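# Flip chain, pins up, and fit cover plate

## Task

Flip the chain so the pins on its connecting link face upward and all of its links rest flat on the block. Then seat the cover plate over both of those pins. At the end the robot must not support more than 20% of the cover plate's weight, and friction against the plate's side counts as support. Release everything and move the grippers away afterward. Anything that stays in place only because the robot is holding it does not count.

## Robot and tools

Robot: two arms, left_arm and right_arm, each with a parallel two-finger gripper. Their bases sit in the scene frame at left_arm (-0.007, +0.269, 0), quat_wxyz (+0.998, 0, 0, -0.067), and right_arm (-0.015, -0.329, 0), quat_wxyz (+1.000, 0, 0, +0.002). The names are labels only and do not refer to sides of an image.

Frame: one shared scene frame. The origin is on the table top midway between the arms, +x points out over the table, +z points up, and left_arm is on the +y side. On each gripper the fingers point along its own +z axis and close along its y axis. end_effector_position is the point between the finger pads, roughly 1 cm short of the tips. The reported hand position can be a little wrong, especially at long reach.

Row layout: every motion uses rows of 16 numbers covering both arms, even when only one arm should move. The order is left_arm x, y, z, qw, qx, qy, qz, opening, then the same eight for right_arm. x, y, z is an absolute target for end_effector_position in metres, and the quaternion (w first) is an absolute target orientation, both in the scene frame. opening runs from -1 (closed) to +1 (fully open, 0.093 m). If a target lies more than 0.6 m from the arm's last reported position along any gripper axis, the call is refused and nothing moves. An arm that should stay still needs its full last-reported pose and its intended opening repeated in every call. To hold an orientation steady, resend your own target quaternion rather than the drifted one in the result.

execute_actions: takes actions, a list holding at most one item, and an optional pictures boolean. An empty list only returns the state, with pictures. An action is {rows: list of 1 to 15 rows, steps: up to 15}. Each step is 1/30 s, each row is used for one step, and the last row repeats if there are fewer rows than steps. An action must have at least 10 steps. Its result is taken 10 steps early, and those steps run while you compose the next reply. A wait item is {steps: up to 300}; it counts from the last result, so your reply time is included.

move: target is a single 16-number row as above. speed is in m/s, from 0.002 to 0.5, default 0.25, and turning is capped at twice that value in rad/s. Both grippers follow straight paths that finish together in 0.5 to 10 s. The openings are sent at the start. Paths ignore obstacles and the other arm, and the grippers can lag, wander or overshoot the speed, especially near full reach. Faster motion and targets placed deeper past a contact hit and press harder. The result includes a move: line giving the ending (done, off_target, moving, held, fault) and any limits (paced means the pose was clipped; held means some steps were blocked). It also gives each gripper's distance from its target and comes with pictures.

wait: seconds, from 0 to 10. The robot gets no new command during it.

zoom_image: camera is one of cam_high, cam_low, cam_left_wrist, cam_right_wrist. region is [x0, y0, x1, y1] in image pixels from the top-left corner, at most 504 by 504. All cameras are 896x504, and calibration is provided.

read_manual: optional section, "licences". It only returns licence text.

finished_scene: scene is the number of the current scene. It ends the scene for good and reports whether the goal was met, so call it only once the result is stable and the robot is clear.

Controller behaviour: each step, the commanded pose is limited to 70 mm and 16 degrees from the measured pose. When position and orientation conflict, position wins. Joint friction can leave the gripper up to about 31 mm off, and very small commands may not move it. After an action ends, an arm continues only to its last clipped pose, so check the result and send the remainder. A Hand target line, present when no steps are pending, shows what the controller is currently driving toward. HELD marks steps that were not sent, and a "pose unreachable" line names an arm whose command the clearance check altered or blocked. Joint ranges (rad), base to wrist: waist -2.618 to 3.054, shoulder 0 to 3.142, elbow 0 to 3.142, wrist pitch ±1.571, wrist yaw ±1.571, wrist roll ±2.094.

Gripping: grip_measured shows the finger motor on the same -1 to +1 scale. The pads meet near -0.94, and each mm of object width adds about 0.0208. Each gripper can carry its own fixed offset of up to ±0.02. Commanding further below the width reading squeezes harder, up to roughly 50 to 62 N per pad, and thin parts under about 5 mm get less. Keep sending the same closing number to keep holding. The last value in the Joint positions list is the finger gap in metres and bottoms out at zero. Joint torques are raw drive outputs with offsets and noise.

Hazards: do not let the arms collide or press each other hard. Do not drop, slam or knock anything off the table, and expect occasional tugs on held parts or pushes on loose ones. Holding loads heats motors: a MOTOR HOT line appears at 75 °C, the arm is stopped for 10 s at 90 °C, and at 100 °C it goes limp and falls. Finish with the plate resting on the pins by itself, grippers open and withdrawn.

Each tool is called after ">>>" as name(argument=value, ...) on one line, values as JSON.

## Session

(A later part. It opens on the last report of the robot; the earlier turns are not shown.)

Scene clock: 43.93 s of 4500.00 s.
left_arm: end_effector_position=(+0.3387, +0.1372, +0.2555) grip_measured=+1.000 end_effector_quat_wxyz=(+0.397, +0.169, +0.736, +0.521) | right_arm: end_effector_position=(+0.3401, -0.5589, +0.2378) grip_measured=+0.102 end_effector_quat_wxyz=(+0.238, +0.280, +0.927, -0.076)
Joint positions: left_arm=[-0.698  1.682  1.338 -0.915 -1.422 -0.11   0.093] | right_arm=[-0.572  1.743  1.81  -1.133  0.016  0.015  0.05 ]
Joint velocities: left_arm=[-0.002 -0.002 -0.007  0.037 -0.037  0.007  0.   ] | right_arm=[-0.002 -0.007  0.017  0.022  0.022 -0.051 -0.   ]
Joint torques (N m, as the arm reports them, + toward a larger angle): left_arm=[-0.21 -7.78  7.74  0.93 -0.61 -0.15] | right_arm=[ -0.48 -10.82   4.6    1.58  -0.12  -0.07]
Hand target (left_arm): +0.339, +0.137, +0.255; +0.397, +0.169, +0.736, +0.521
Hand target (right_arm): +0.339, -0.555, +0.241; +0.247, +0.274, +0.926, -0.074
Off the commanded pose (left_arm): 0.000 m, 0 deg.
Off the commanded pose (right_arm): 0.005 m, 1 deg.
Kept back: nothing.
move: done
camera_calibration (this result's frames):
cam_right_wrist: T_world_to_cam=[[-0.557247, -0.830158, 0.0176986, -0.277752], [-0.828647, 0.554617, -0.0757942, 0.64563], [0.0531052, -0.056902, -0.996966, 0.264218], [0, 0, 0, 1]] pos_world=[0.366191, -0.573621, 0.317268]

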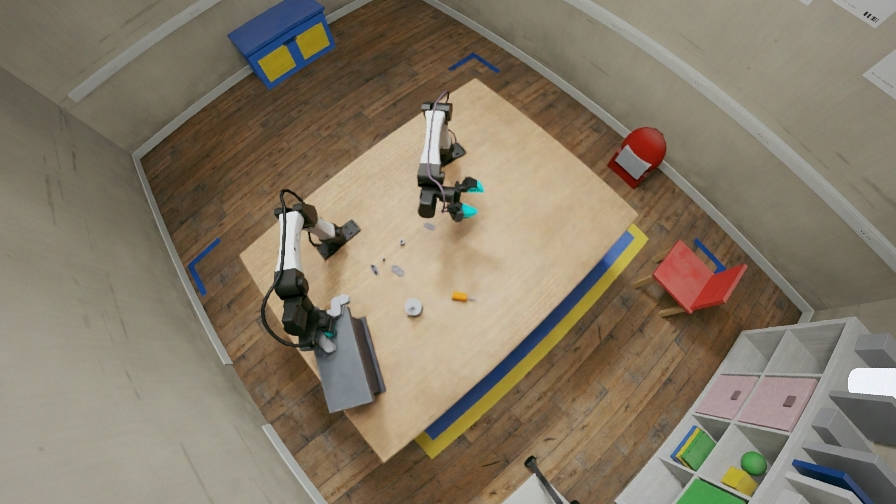

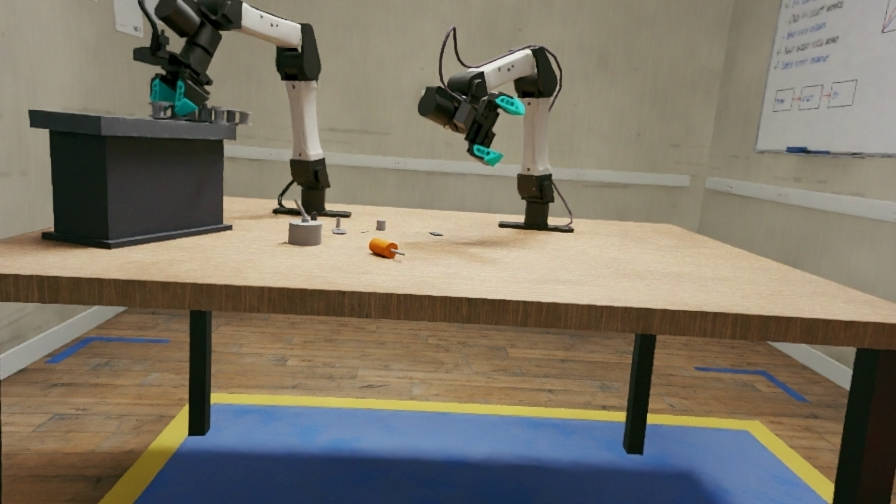

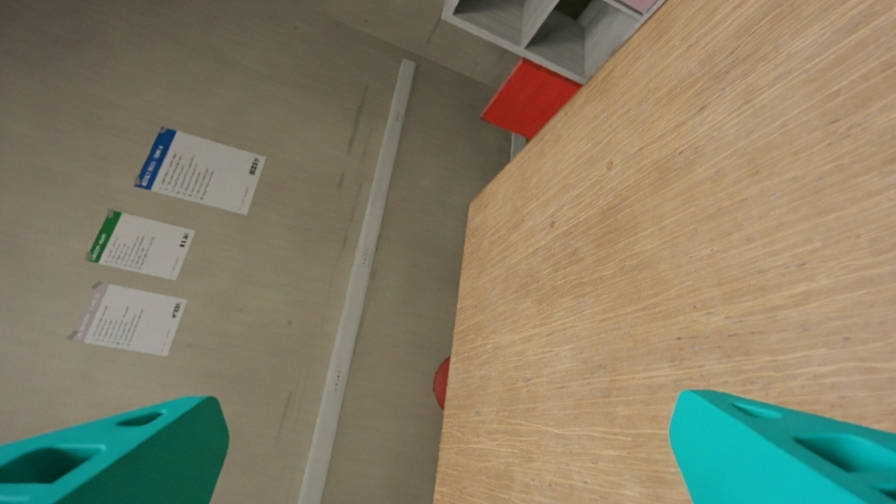

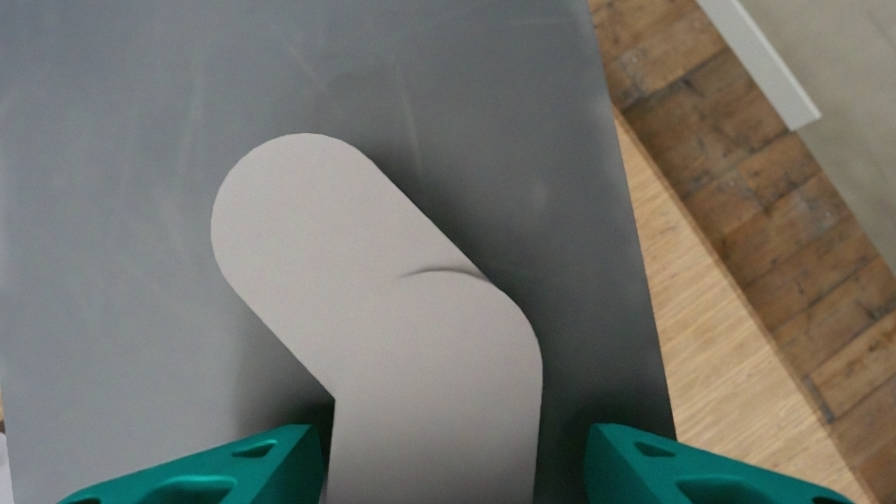

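>>> move(target=[0.3387,0.1372,0.2555,0.397,0.169,0.736,0.521,1,0.34,-0.556,0.242,0.248,0.274,0.926,-0.074,-0.5])

>>> move(target=[0.3387,0.1372,0.2555,0.397,0.169,0.736,0.521,1,0.472,-0.59,0.242,0.248,0.274,0.926,-0.074,-0.5], speed=0.04)

>>> move(target=[0.3387,0.1372,0.2555,0.397,0.169,0.736,0.521,1,0.472,-0.59,0.242,0.248,0.274,0.926,-0.074,0.1])

>>> move(target=[0.3387,0.1372,0.2555,0.397,0.169,0.736,0.521,1,0.44,-0.571,0.30,0.248,0.274,0.926,-0.074,0.1], speed=0.1)

>>> move(target=[0.3387,0.1372,0.2555,0.397,0.169,0.736,0.521,1,0.33,-0.51,0.33,0.248,0.274,0.926,-0.074,0.5])

Scene clock: 46.20 s of 4500.00 s.
left_arm: end_effector_position=(+0.3387, +0.1372, +0.2555) grip_measured=+1.000 end_effector_quat_wxyz=(+0.397, +0.169, +0.736, +0.521) | right_arm: end_effector_position=(+0.3408, -0.5583, +0.2379) grip_measured=-0.483 end_effector_quat_wxyz=(+0.239, +0.280, +0.927, -0.074)
Joint positions: left_arm=[-0.698  1.682  1.338 -0.915 -1.422 -0.11   0.093] | right_arm=[-0.571  1.743  1.81  -1.132  0.013  0.016  0.022]
Joint velocities: left_arm=[-0.012 -0.002  0.007 -0.022  0.022  0.081  0.   ] | right_arm=[-0.012  0.002  0.002 -0.066 -0.037  0.066 -0.   ]
Joint torques (N m, as the arm reports them, + toward a larger angle): left_arm=[-0.23 -7.92  7.53  0.95 -0.58 -0.18] | right_arm=[ -0.56 -10.35   5.26   1.56  -0.09  -0.09]
Hand target (left_arm): +0.339, +0.137, +0.255; +0.397, +0.169, +0.736, +0.521
Hand target (right_arm): +0.340, -0.556, +0.242; +0.248, +0.274, +0.926, -0.074
Off the commanded pose (left_arm): 0.000 m, 0 deg.
Off the commanded pose (right_arm): 0.005 m, 1 deg.
Kept back: nothing.
move: done
camera_calibration (this result's frames):
cam_right_wrist: T_world_to_cam=[[-0.555854, -0.831142, 0.0151523, -0.277395], [-0.829424, 0.553304, -0.0768858, 0.64566], [0.0555191, -0.055305, -0.996925, 0.264402], [0, 0, 0, 1]] pos_world=[0.366655, -0.573178, 0.317434]

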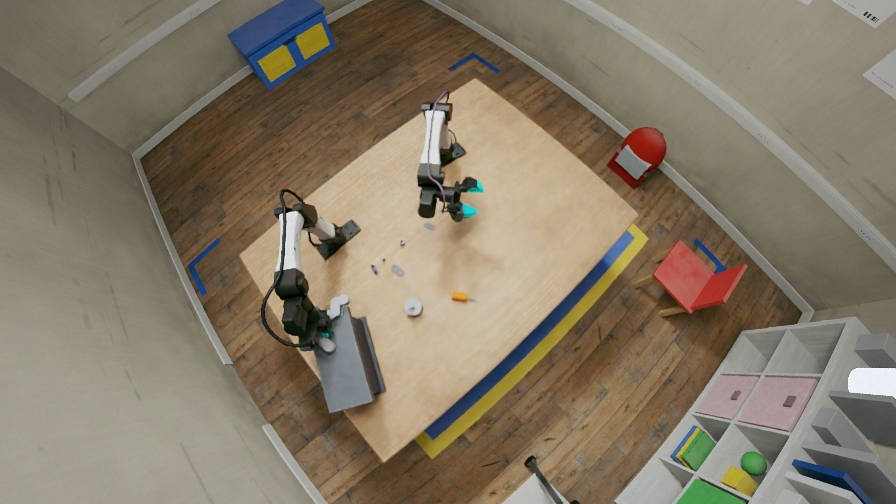

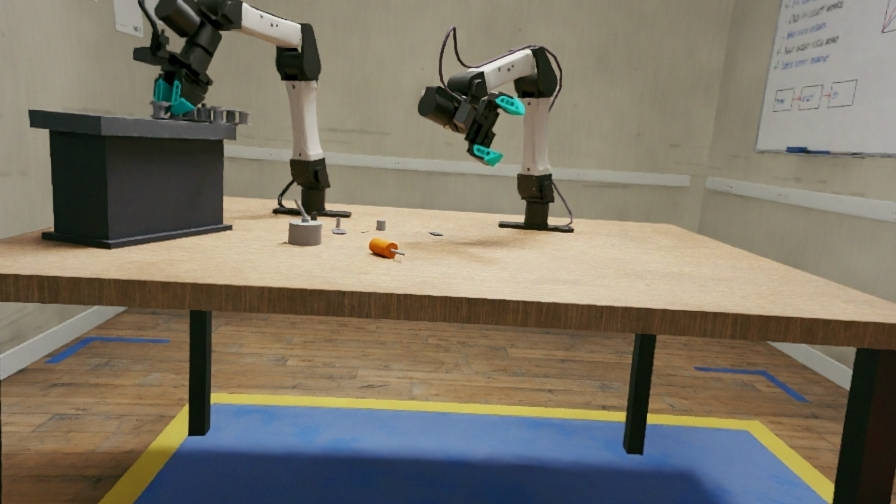

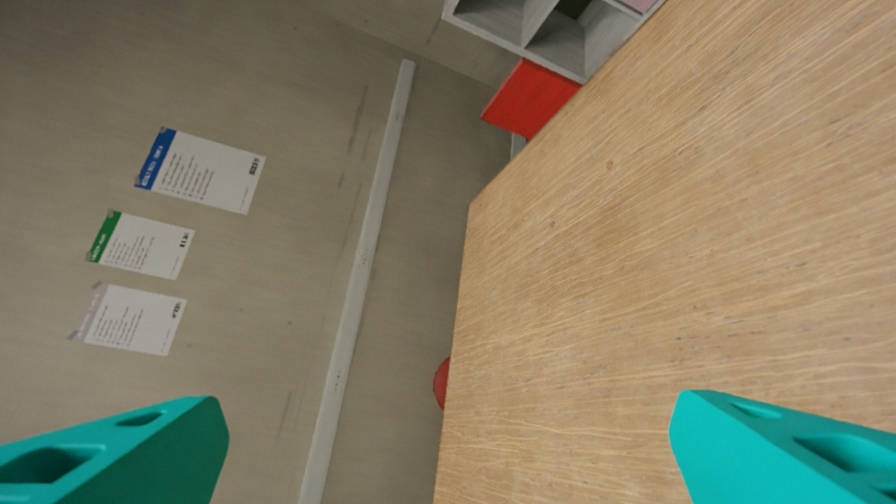

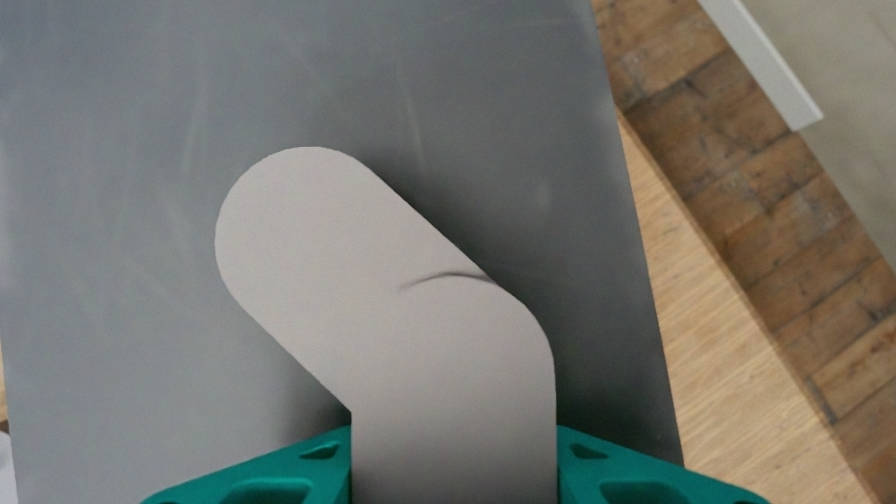

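Scene clock: 49.80 s of 4500.00 s.
left_arm: end_effector_position=(+0.3387, +0.1372, +0.2555) grip_measured=+1.000 end_effector_quat_wxyz=(+0.397, +0.169, +0.736, +0.521) | right_arm: end_effector_position=(+0.4571, -0.5875, +0.2389) grip_measured=-0.483 end_effector_quat_wxyz=(+0.256, +0.273, +0.924, -0.076)
Joint positions: left_arm=[-0.698  1.682  1.338 -0.915 -1.422 -0.11   0.093] | right_arm=[-0.49   2.405  2.832 -1.459  0.046  0.075  0.022]
Joint velocities: left_arm=[-0.007 -0.002  0.007 -0.11  -0.007  0.037  0.   ] | right_arm=[ 0.002  0.007 -0.012 -0.037 -0.051 -0.037 -0.   ]
Joint torques (N m, as the arm reports them, + toward a larger angle): left_arm=[-0.07 -7.71  7.68  0.96 -0.58 -0.1 ] | right_arm=[  0.17 -11.4    6.97   1.94   0.04   0.09]
Hand target (left_arm): +0.339, +0.137, +0.255; +0.397, +0.169, +0.736, +0.521
Hand target (right_arm): +0.471, -0.589, +0.240; +0.278, +0.271, +0.918, -0.081
Off the commanded pose (left_arm): 0.000 m, 0 deg.
Off the commanded pose (right_arm): 0.015 m, 1 deg.
elbow stopped short (right arm): the move would have taken joint 3 (elbow) straighter than the controller allows; a more bent joint 3 avoids this.
Kept back: nothing.
move: off_target (right_arm)
camera_calibration (this result's frames):
cam_right_wrist: T_world_to_cam=[[-0.54507, -0.838295, 0.0126655, -0.245483], [-0.833963, 0.540579, -0.110814, 0.761072], [0.0860478, -0.0709637, -0.99376, 0.233394], [0, 0, 0, 1]] pos_world=[0.480817, -0.600644, 0.319384]

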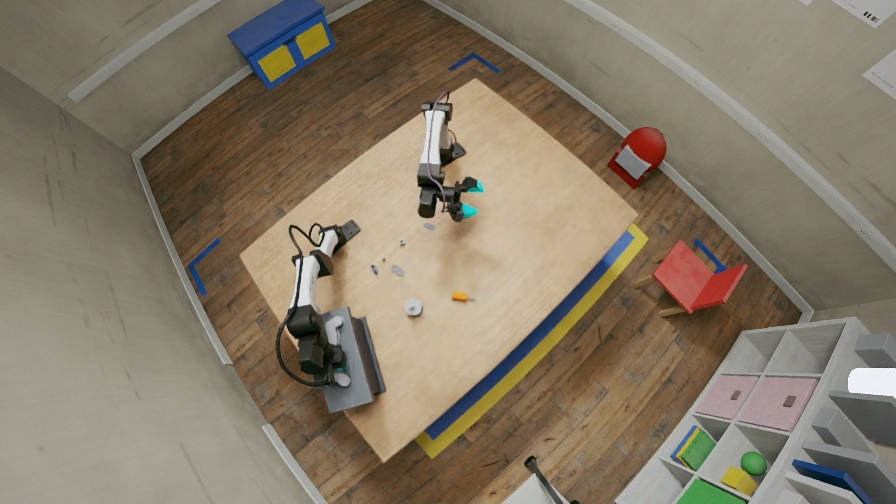

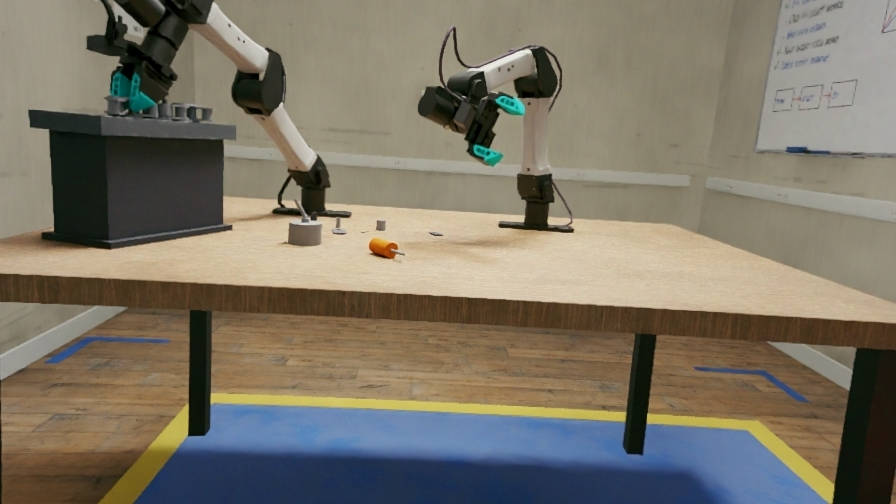

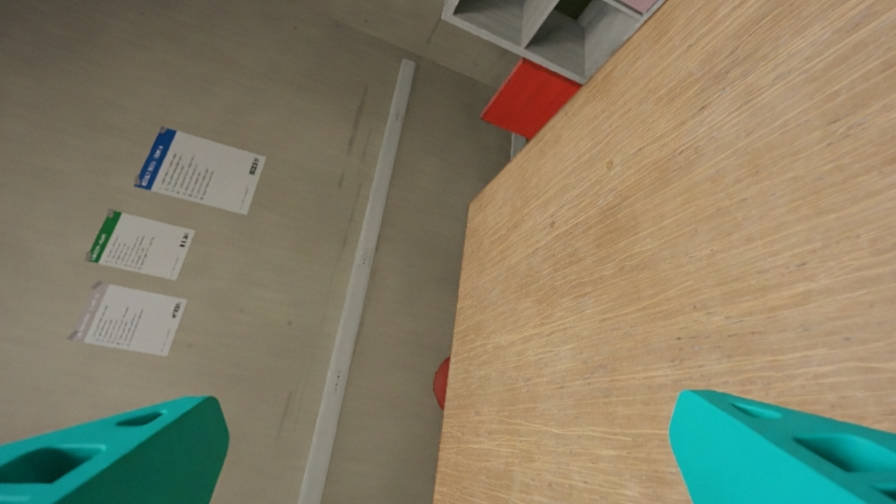

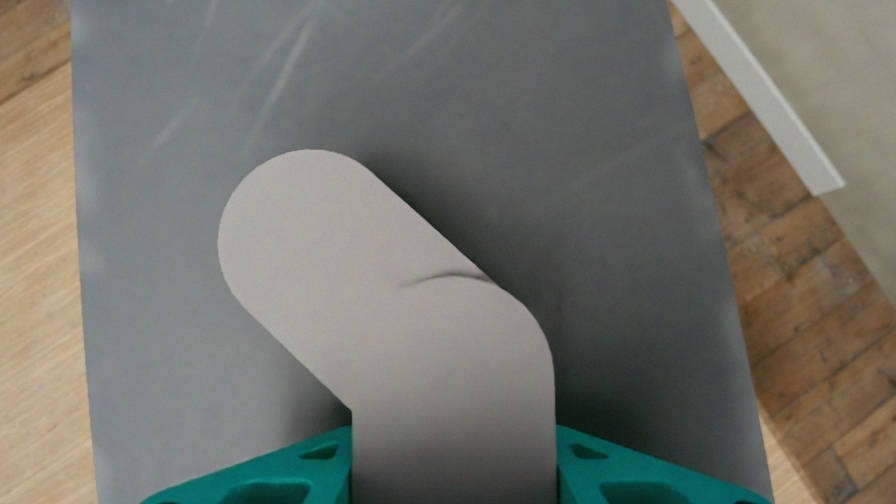

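Scene clock: 50.57 s of 4500.00 s.
left_arm: end_effector_position=(+0.3387, +0.1372, +0.2555) grip_measured=+1.000 end_effector_quat_wxyz=(+0.397, +0.169, +0.736, +0.521) | right_arm: end_effector_position=(+0.4623, -0.5902, +0.2425) grip_measured=+0.098 end_effector_quat_wxyz=(+0.269, +0.272, +0.920, -0.079)
Joint positions: left_arm=[-0.698  1.682  1.338 -0.915 -1.422 -0.11   0.093] | right_arm=[-0.49   2.405  2.832 -1.431  0.046  0.075  0.05 ]
Joint velocities: left_arm=[-0.002  0.002 -0.022  0.037  0.037 -0.081  0.   ] | right_arm=[-0.002 -0.002 -0.017  0.051  0.007 -0.066 -0.001]
Joint torques (N m, as the arm reports them, + toward a larger angle): left_arm=[-0.09 -7.71  7.76  0.94 -0.62 -0.14] | right_arm=[  0.04 -11.56   7.01   1.7    0.03   0.1 ]
Hand target (left_arm): +0.339, +0.137, +0.255; +0.397, +0.169, +0.736, +0.521
Hand target (right_arm): +0.471, -0.590, +0.241; +0.279, +0.271, +0.918, -0.081
Off the commanded pose (left_arm): 0.000 m, 0 deg.
Off the commanded pose (right_arm): 0.010 m, 3 deg.
elbow stopped short (right arm): the move would have taken joint 3 (elbow) straighter than the controller allows; a more bent joint 3 avoids this.
Kept back: nothing.
move: off_target (right_arm)
camera_calibration (this result's frames):
cam_right_wrist: T_world_to_cam=[[-0.545895, -0.837797, 0.00969854, -0.243608], [-0.830471, 0.539516, -0.138708, 0.771752], [0.110977, -0.0837746, -0.990286, 0.216399], [0, 0, 0, 1]] pos_world=[0.483918, -0.602338, 0.323708]

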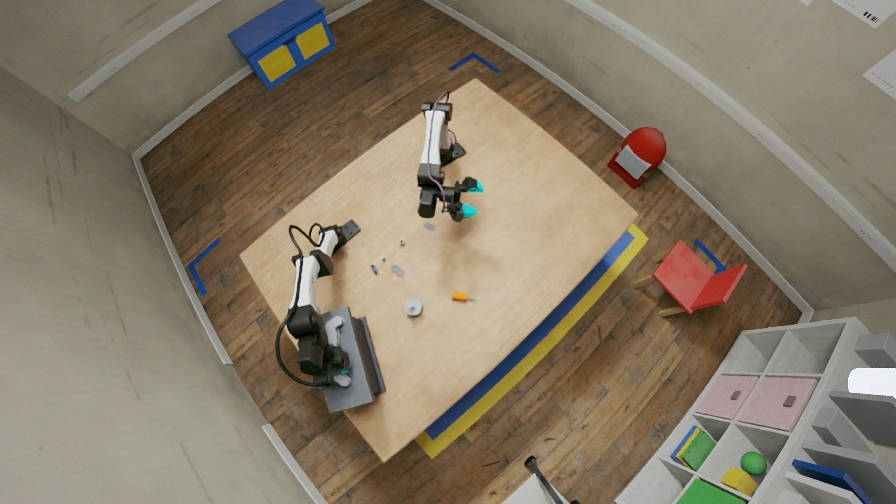

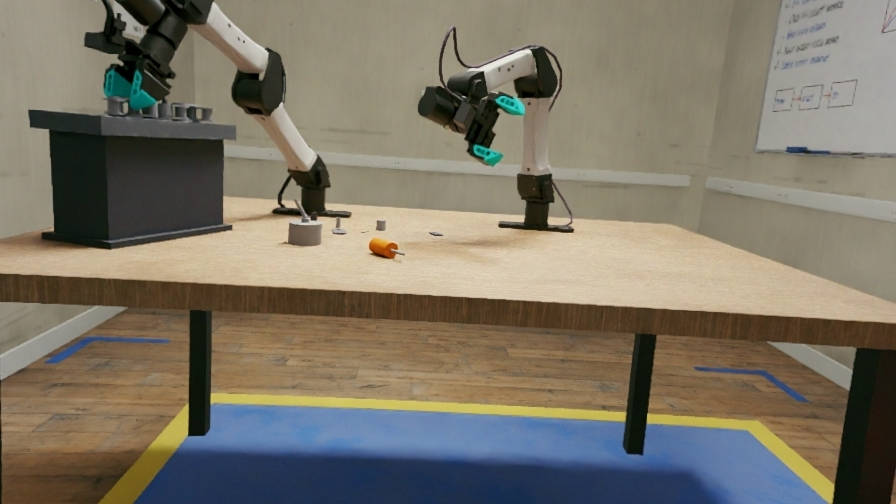

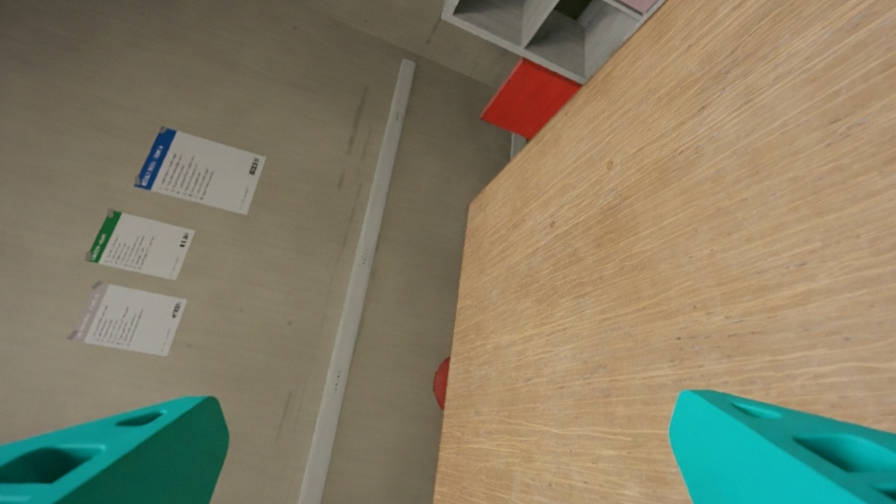

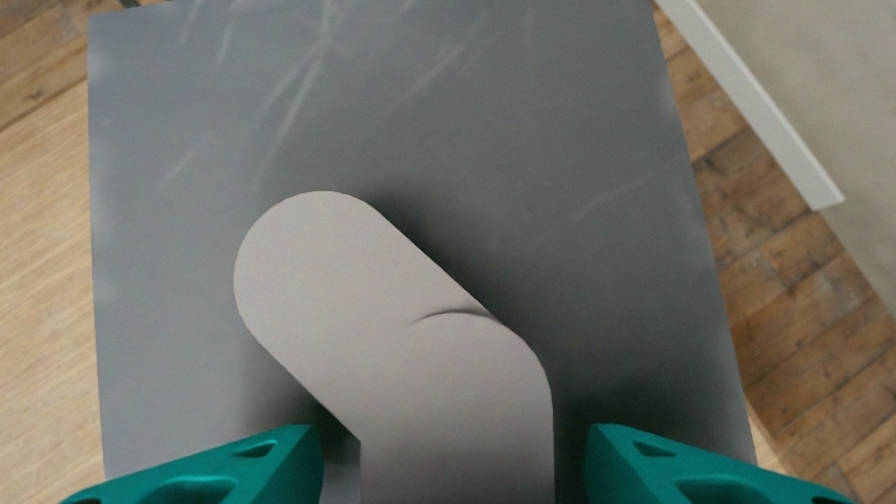

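Scene clock: 51.57 s of 4500.00 s.
left_arm: end_effector_position=(+0.3387, +0.1372, +0.2555) grip_measured=+1.000 end_effector_quat_wxyz=(+0.397, +0.169, +0.736, +0.521) | right_arm: end_effector_position=(+0.4412, -0.5748, +0.2855) grip_measured=+0.098 end_effector_quat_wxyz=(+0.290, +0.268, +0.915, -0.082)
Joint positions: left_arm=[-0.698  1.682  1.338 -0.915 -1.422 -0.11   0.093] | right_arm=[-0.483  2.307  2.832 -1.485  0.046  0.077  0.05 ]
Joint velocities: left_arm=[ 0.012  0.002 -0.022 -0.037  0.022 -0.022  0.   ] | right_arm=[-0.037  0.002  0.017  0.022 -0.037 -0.037 -0.001]
Joint torques (N m, as the arm reports them, + toward a larger angle): left_arm=[ 0.02 -7.81  7.67  0.92 -0.61 -0.13] | right_arm=[  0.   -13.25   6.67   1.56   0.05   0.1 ]
Hand target (left_arm): +0.339, +0.137, +0.255; +0.397, +0.169, +0.736, +0.521
Hand target (right_arm): +0.440, -0.571, +0.300; +0.306, +0.268, +0.909, -0.086
Off the commanded pose (left_arm): 0.000 m, 0 deg.
Off the commanded pose (right_arm): 0.015 m, 5 deg.
elbow stopped short (right arm): the move would have taken joint 3 (elbow) straighter than the controller allows; a more bent joint 3 avoids this.
Kept back: nothing.
move: off_target (right_arm)
camera_calibration (this result's frames):
cam_right_wrist: T_world_to_cam=[[-0.541161, -0.840905, 0.00480619, -0.245119], [-0.827371, 0.531411, -0.181821, 0.758235], [0.15034, -0.102371, -0.98332, 0.232543], [0, 0, 0, 1]] pos_world=[0.459732, -0.585251, 0.367705]

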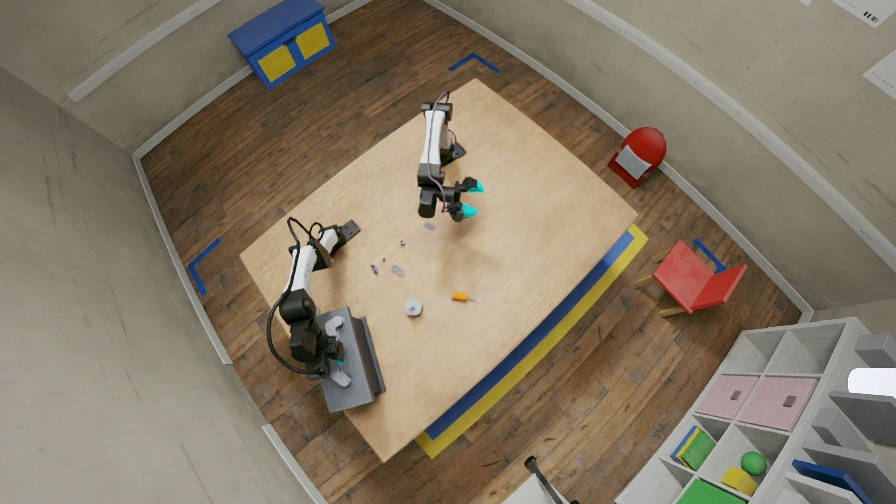

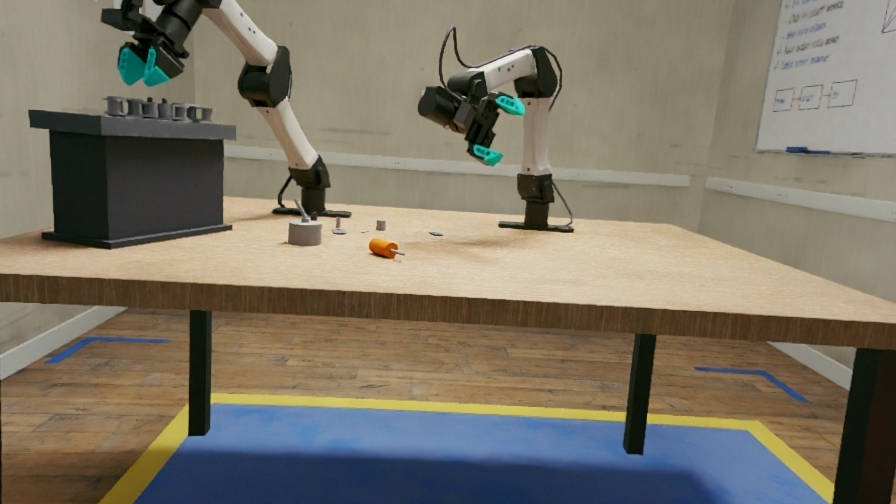

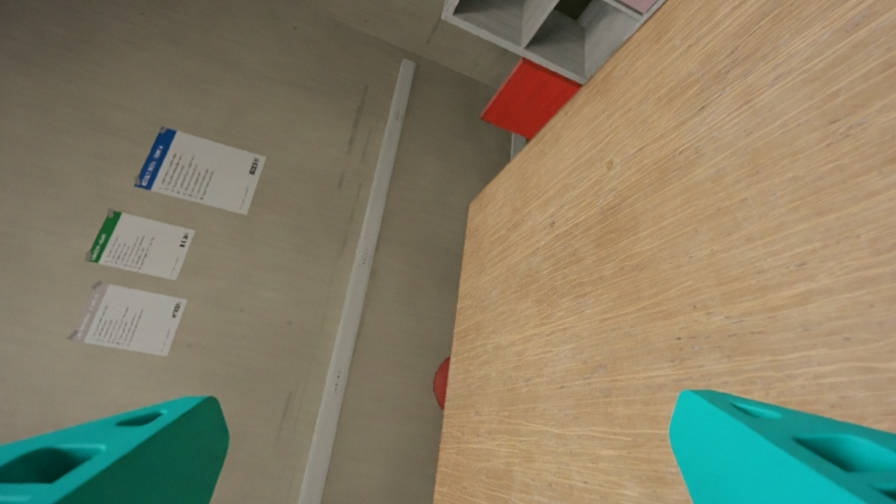

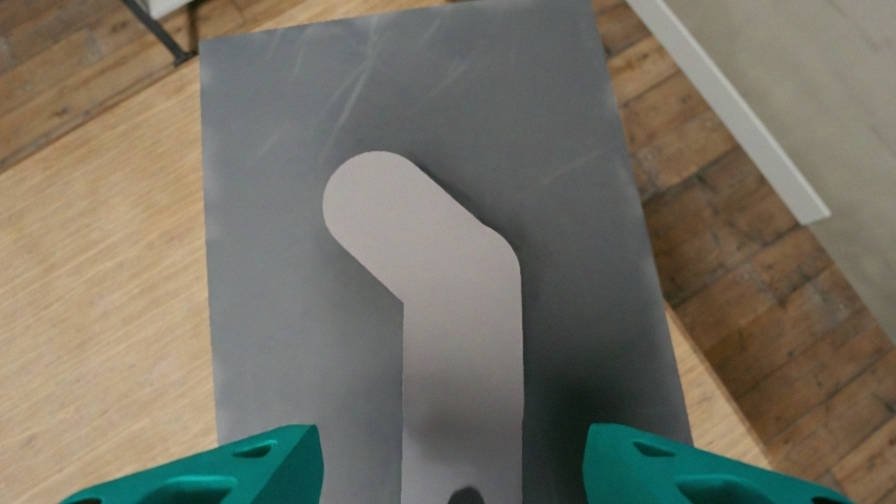

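Scene clock: 52.70 s of 4500.00 s.
left_arm: end_effector_position=(+0.3387, +0.1372, +0.2555) grip_measured=+1.000 end_effector_quat_wxyz=(+0.397, +0.169, +0.736, +0.521) | right_arm: end_effector_position=(+0.3313, -0.5128, +0.3382) grip_measured=+0.498 end_effector_quat_wxyz=(+0.259, +0.272, +0.924, -0.074)
Joint positions: left_arm=[-0.698  1.682  1.338 -0.915 -1.422 -0.11   0.093] | right_arm=[-0.47   1.825  2.36  -1.562  0.051  0.094  0.069]
Joint velocities: left_arm=[-0.007 -0.022 -0.007 -0.051 -0.007 -0.051  0.   ] | right_arm=[ 0.012  0.022 -0.007 -0.037  0.007 -0.022 -0.   ]
Joint torques (N m, as the arm reports them, + toward a larger angle): left_arm=[-0.17 -7.72  7.78  0.95 -0.64 -0.13] | right_arm=[-0.02 -8.49  3.04  1.49  0.08  0.09]
Hand target (left_arm): +0.339, +0.137, +0.255; +0.397, +0.169, +0.736, +0.521
Hand target (right_arm): +0.330, -0.511, +0.332; +0.248, +0.274, +0.926, -0.075
Off the commanded pose (left_arm): 0.000 m, 0 deg.
Off the commanded pose (right_arm): 0.009 m, 1 deg.
Kept back: nothing.
move: done
camera_calibration (this result's frames):
cam_right_wrist: T_world_to_cam=[[-0.543703, -0.839252, 0.00658244, -0.251626], [-0.834046, 0.539422, -0.115717, 0.627865], [0.0935651, -0.0684057, -0.99326, 0.346844], [0, 0, 0, 1]] pos_world=[0.354406, -0.526137, 0.418817]

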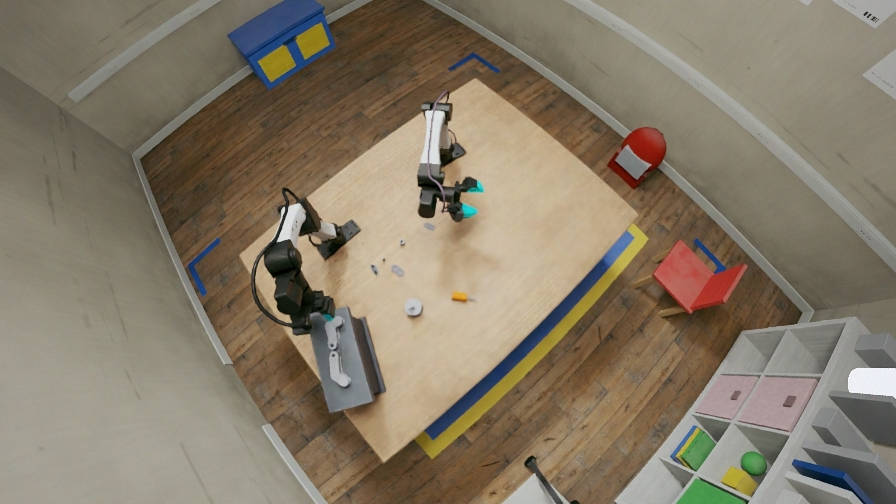

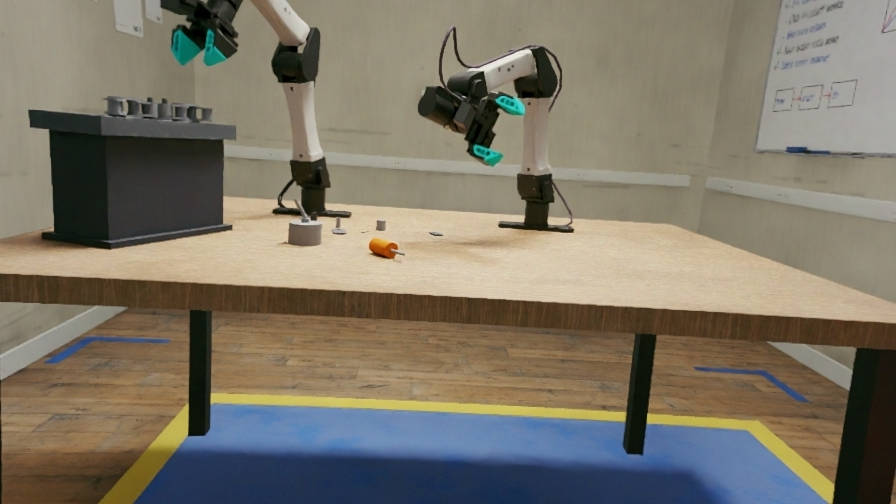

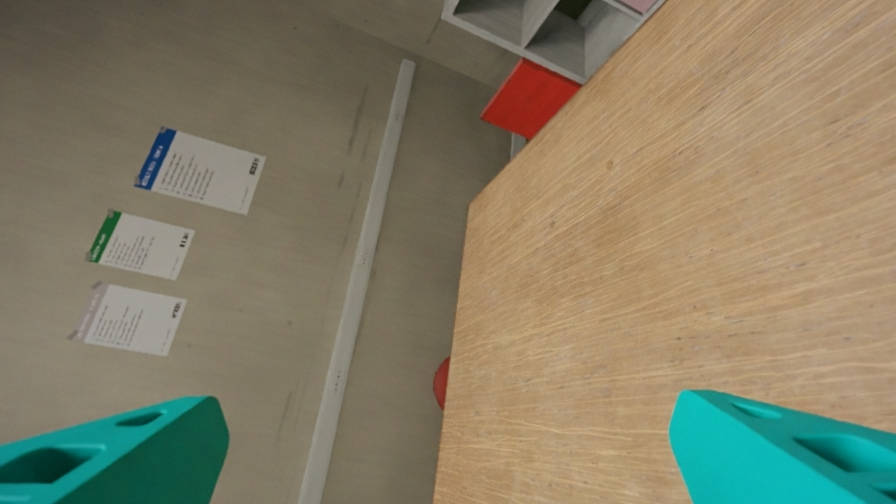

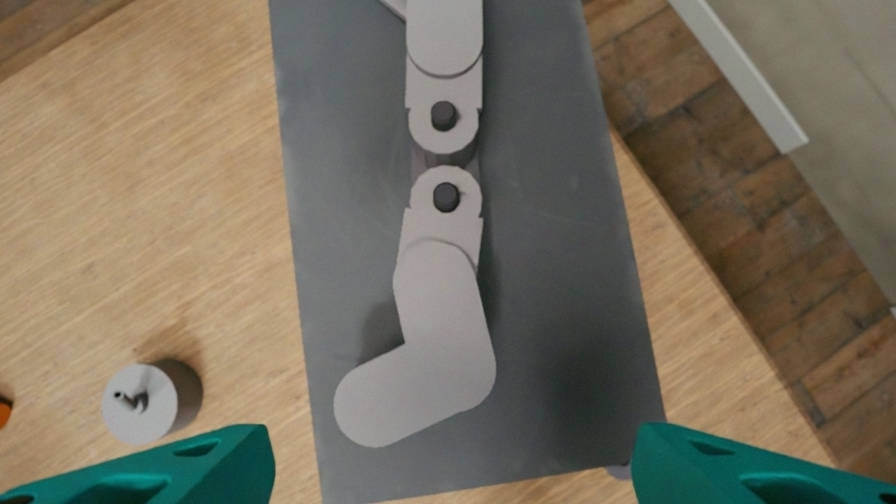

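>>> move(target=[0.3387,0.1372,0.2555,0.397,0.169,0.736,0.521,1,0.26,-0.26,0.30,0.341,-0.074,0.937,0.027,0.1])

>>> move(target=[0.3387,0.1372,0.2555,0.397,0.169,0.736,0.521,1,0.24,-0.233,0.05,0.341,-0.074,0.937,0.027,0.1])

Scene clock: 55.33 s of 4500.00 s.
left_arm: end_effector_position=(+0.3387, +0.1372, +0.2555) grip_measured=+1.000 end_effector_quat_wxyz=(+0.397, +0.169, +0.736, +0.521) | right_arm: end_effector_position=(+0.2625, -0.2589, +0.3020) grip_measured=+0.102 end_effector_quat_wxyz=(+0.333, -0.079, +0.939, +0.023)
Joint positions: left_arm=[-0.698  1.682  1.338 -0.915 -1.422 -0.11   0.093] | right_arm=[ 0.3    1.184  1.498 -1.21   0.095  0.102  0.05 ]
Joint velocities: left_arm=[-0.027  0.002 -0.007  0.007 -0.022 -0.022  0.   ] | right_arm=[-0.012  0.017 -0.007  0.022  0.022  0.022  0.   ]
Joint torques (N m, as the arm reports them, + toward a larger angle): left_arm=[-0.2  -7.77  7.8   0.97 -0.6  -0.18] | right_arm=[-0.06 -4.89  4.04  1.88  0.11  0.11]
Hand target (left_arm): +0.339, +0.137, +0.255; +0.397, +0.169, +0.736, +0.521
Hand target (right_arm): +0.260, -0.259, +0.301; +0.339, -0.077, +0.937, +0.021
Off the commanded pose (left_arm): 0.000 m, 0 deg.
Off the commanded pose (right_arm): 0.003 m, 1 deg.
Kept back: nothing.
move: done
camera_calibration (this result's frames):
cam_right_wrist: T_world_to_cam=[[0.159673, -0.986953, 0.0207153, -0.302875], [-0.955486, -0.159788, -0.248021, 0.320148], [0.248095, 0.0198091, -0.968533, 0.309507], [0, 0, 0, 1]] pos_world=[0.27747, -0.253899, 0.385446]

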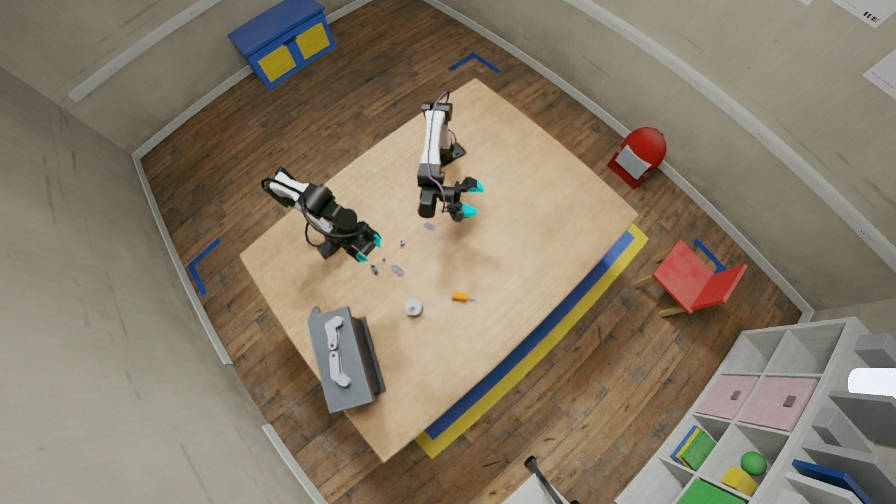

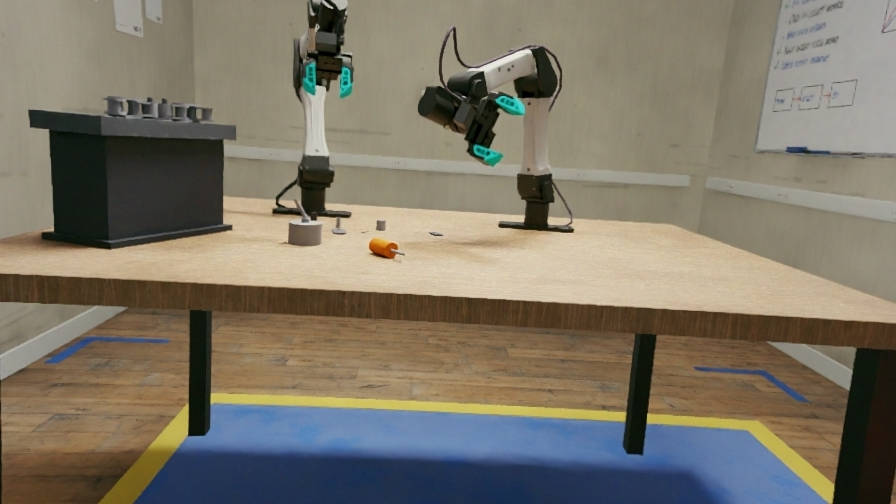

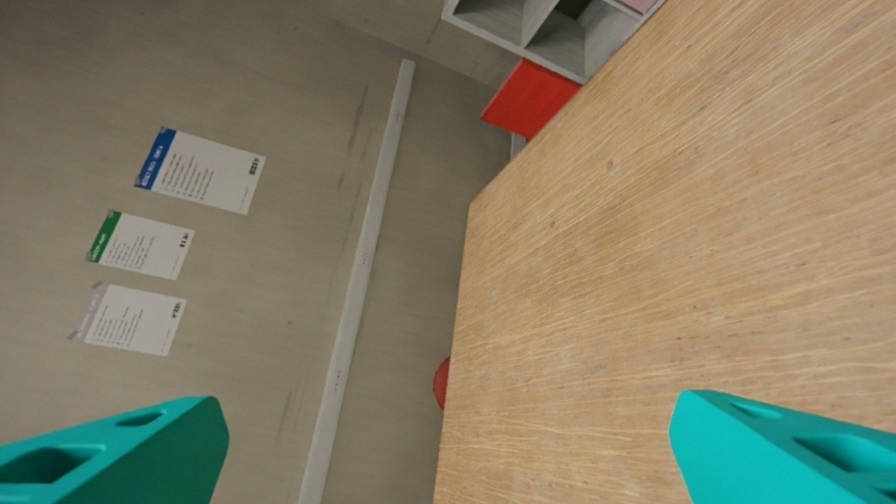

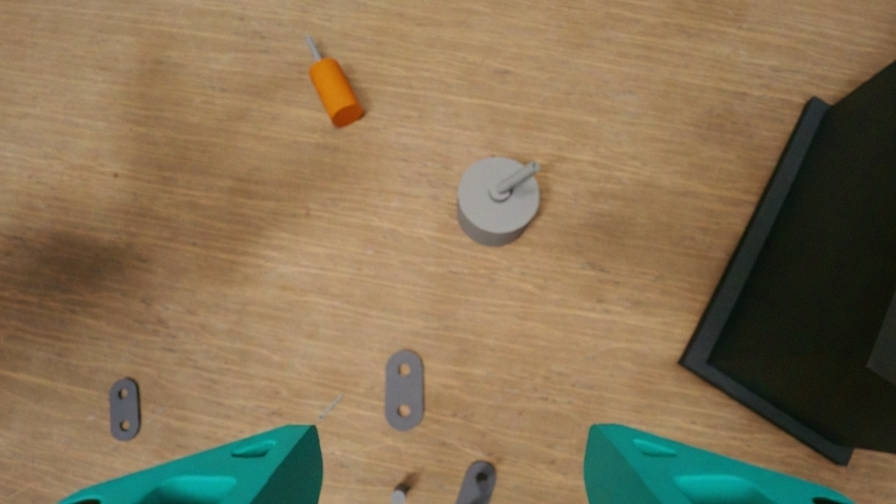

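Scene clock: 57.20 s of 4500.00 s.
left_arm: end_effector_position=(+0.3387, +0.1372, +0.2555) grip_measured=+1.000 end_effector_quat_wxyz=(+0.397, +0.169, +0.736, +0.521) | right_arm: end_effector_position=(+0.2402, -0.2334, +0.0618) grip_measured=+0.102 end_effector_quat_wxyz=(+0.352, -0.074, +0.932, +0.033)
Joint positions: left_arm=[-0.698  1.682  1.338 -0.915 -1.422 -0.11   0.093] | right_arm=[ 0.481  1.025  0.401 -0.249  0.206  0.252  0.05 ]
Joint velocities: left_arm=[-0.017  0.012  0.007  0.007  0.007  0.007  0.   ] | right_arm=[ 0.012  0.002  0.002 -0.022 -0.051 -0.051  0.   ]
Joint torques (N m, as the arm reports them, + toward a larger angle): left_arm=[-0.09 -7.71  7.57  0.93 -0.59 -0.15] | right_arm=[ 0.07 -1.25  4.91  1.88  0.16  0.09]
Hand target (left_arm): +0.339, +0.137, +0.255; +0.397, +0.169, +0.736, +0.521
Hand target (right_arm): +0.236, -0.235, +0.051; +0.342, -0.075, +0.936, +0.025
Off the commanded pose (left_arm): 0.000 m, 0 deg.
Off the commanded pose (right_arm): 0.012 m, 2 deg.
Kept back: nothing.
move: off_target (right_arm)
camera_calibration (this result's frames):
cam_right_wrist: T_world_to_cam=[[0.15636, -0.987699, 0.0013455, -0.267306], [-0.945446, -0.150065, -0.289157, 0.245759], [0.285802, 0.0439406, -0.957281, 0.0778288], [0, 0, 0, 1]] pos_world=[0.251904, -0.230558, 0.145927]

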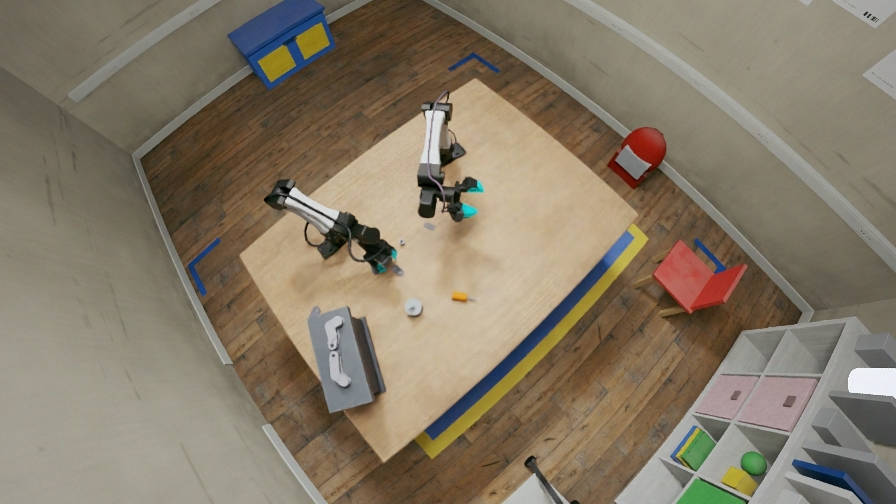

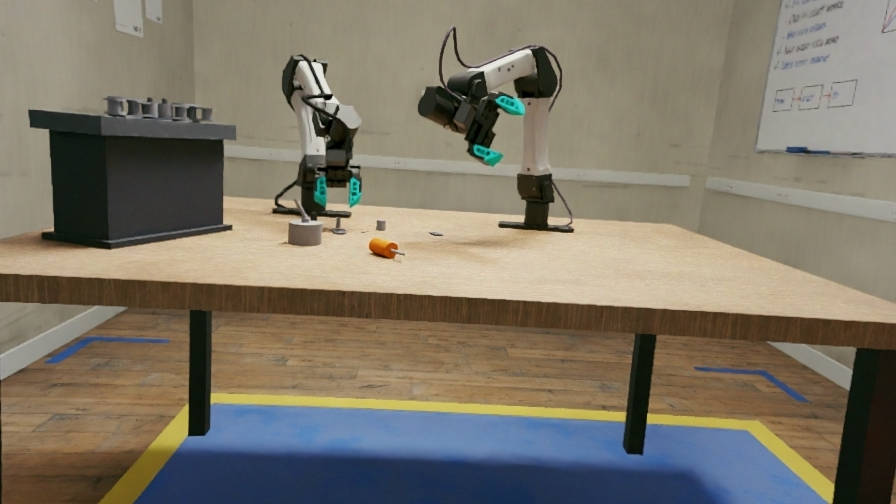

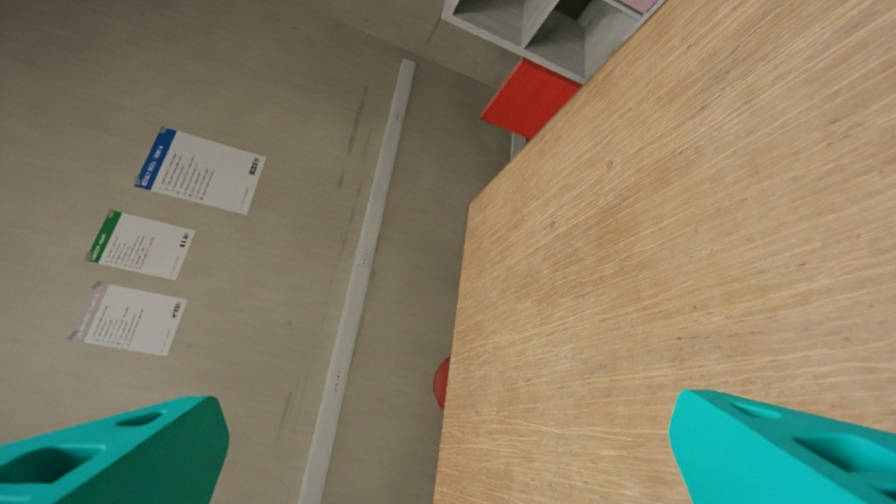

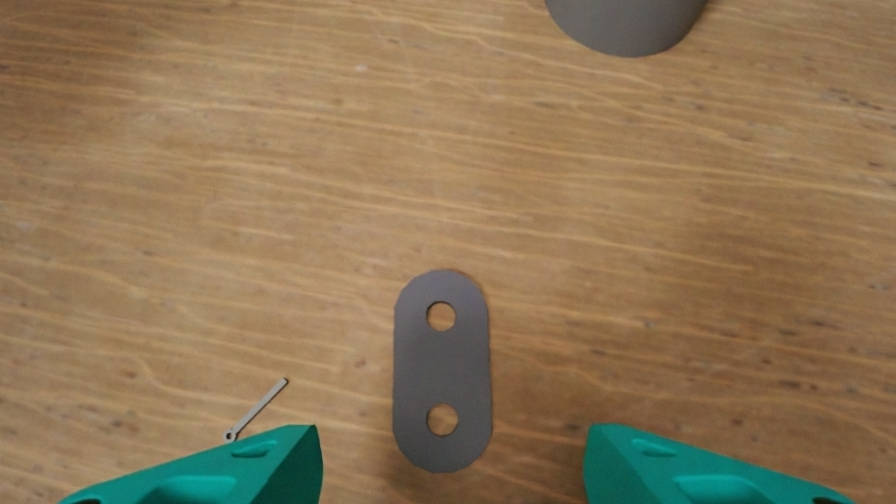

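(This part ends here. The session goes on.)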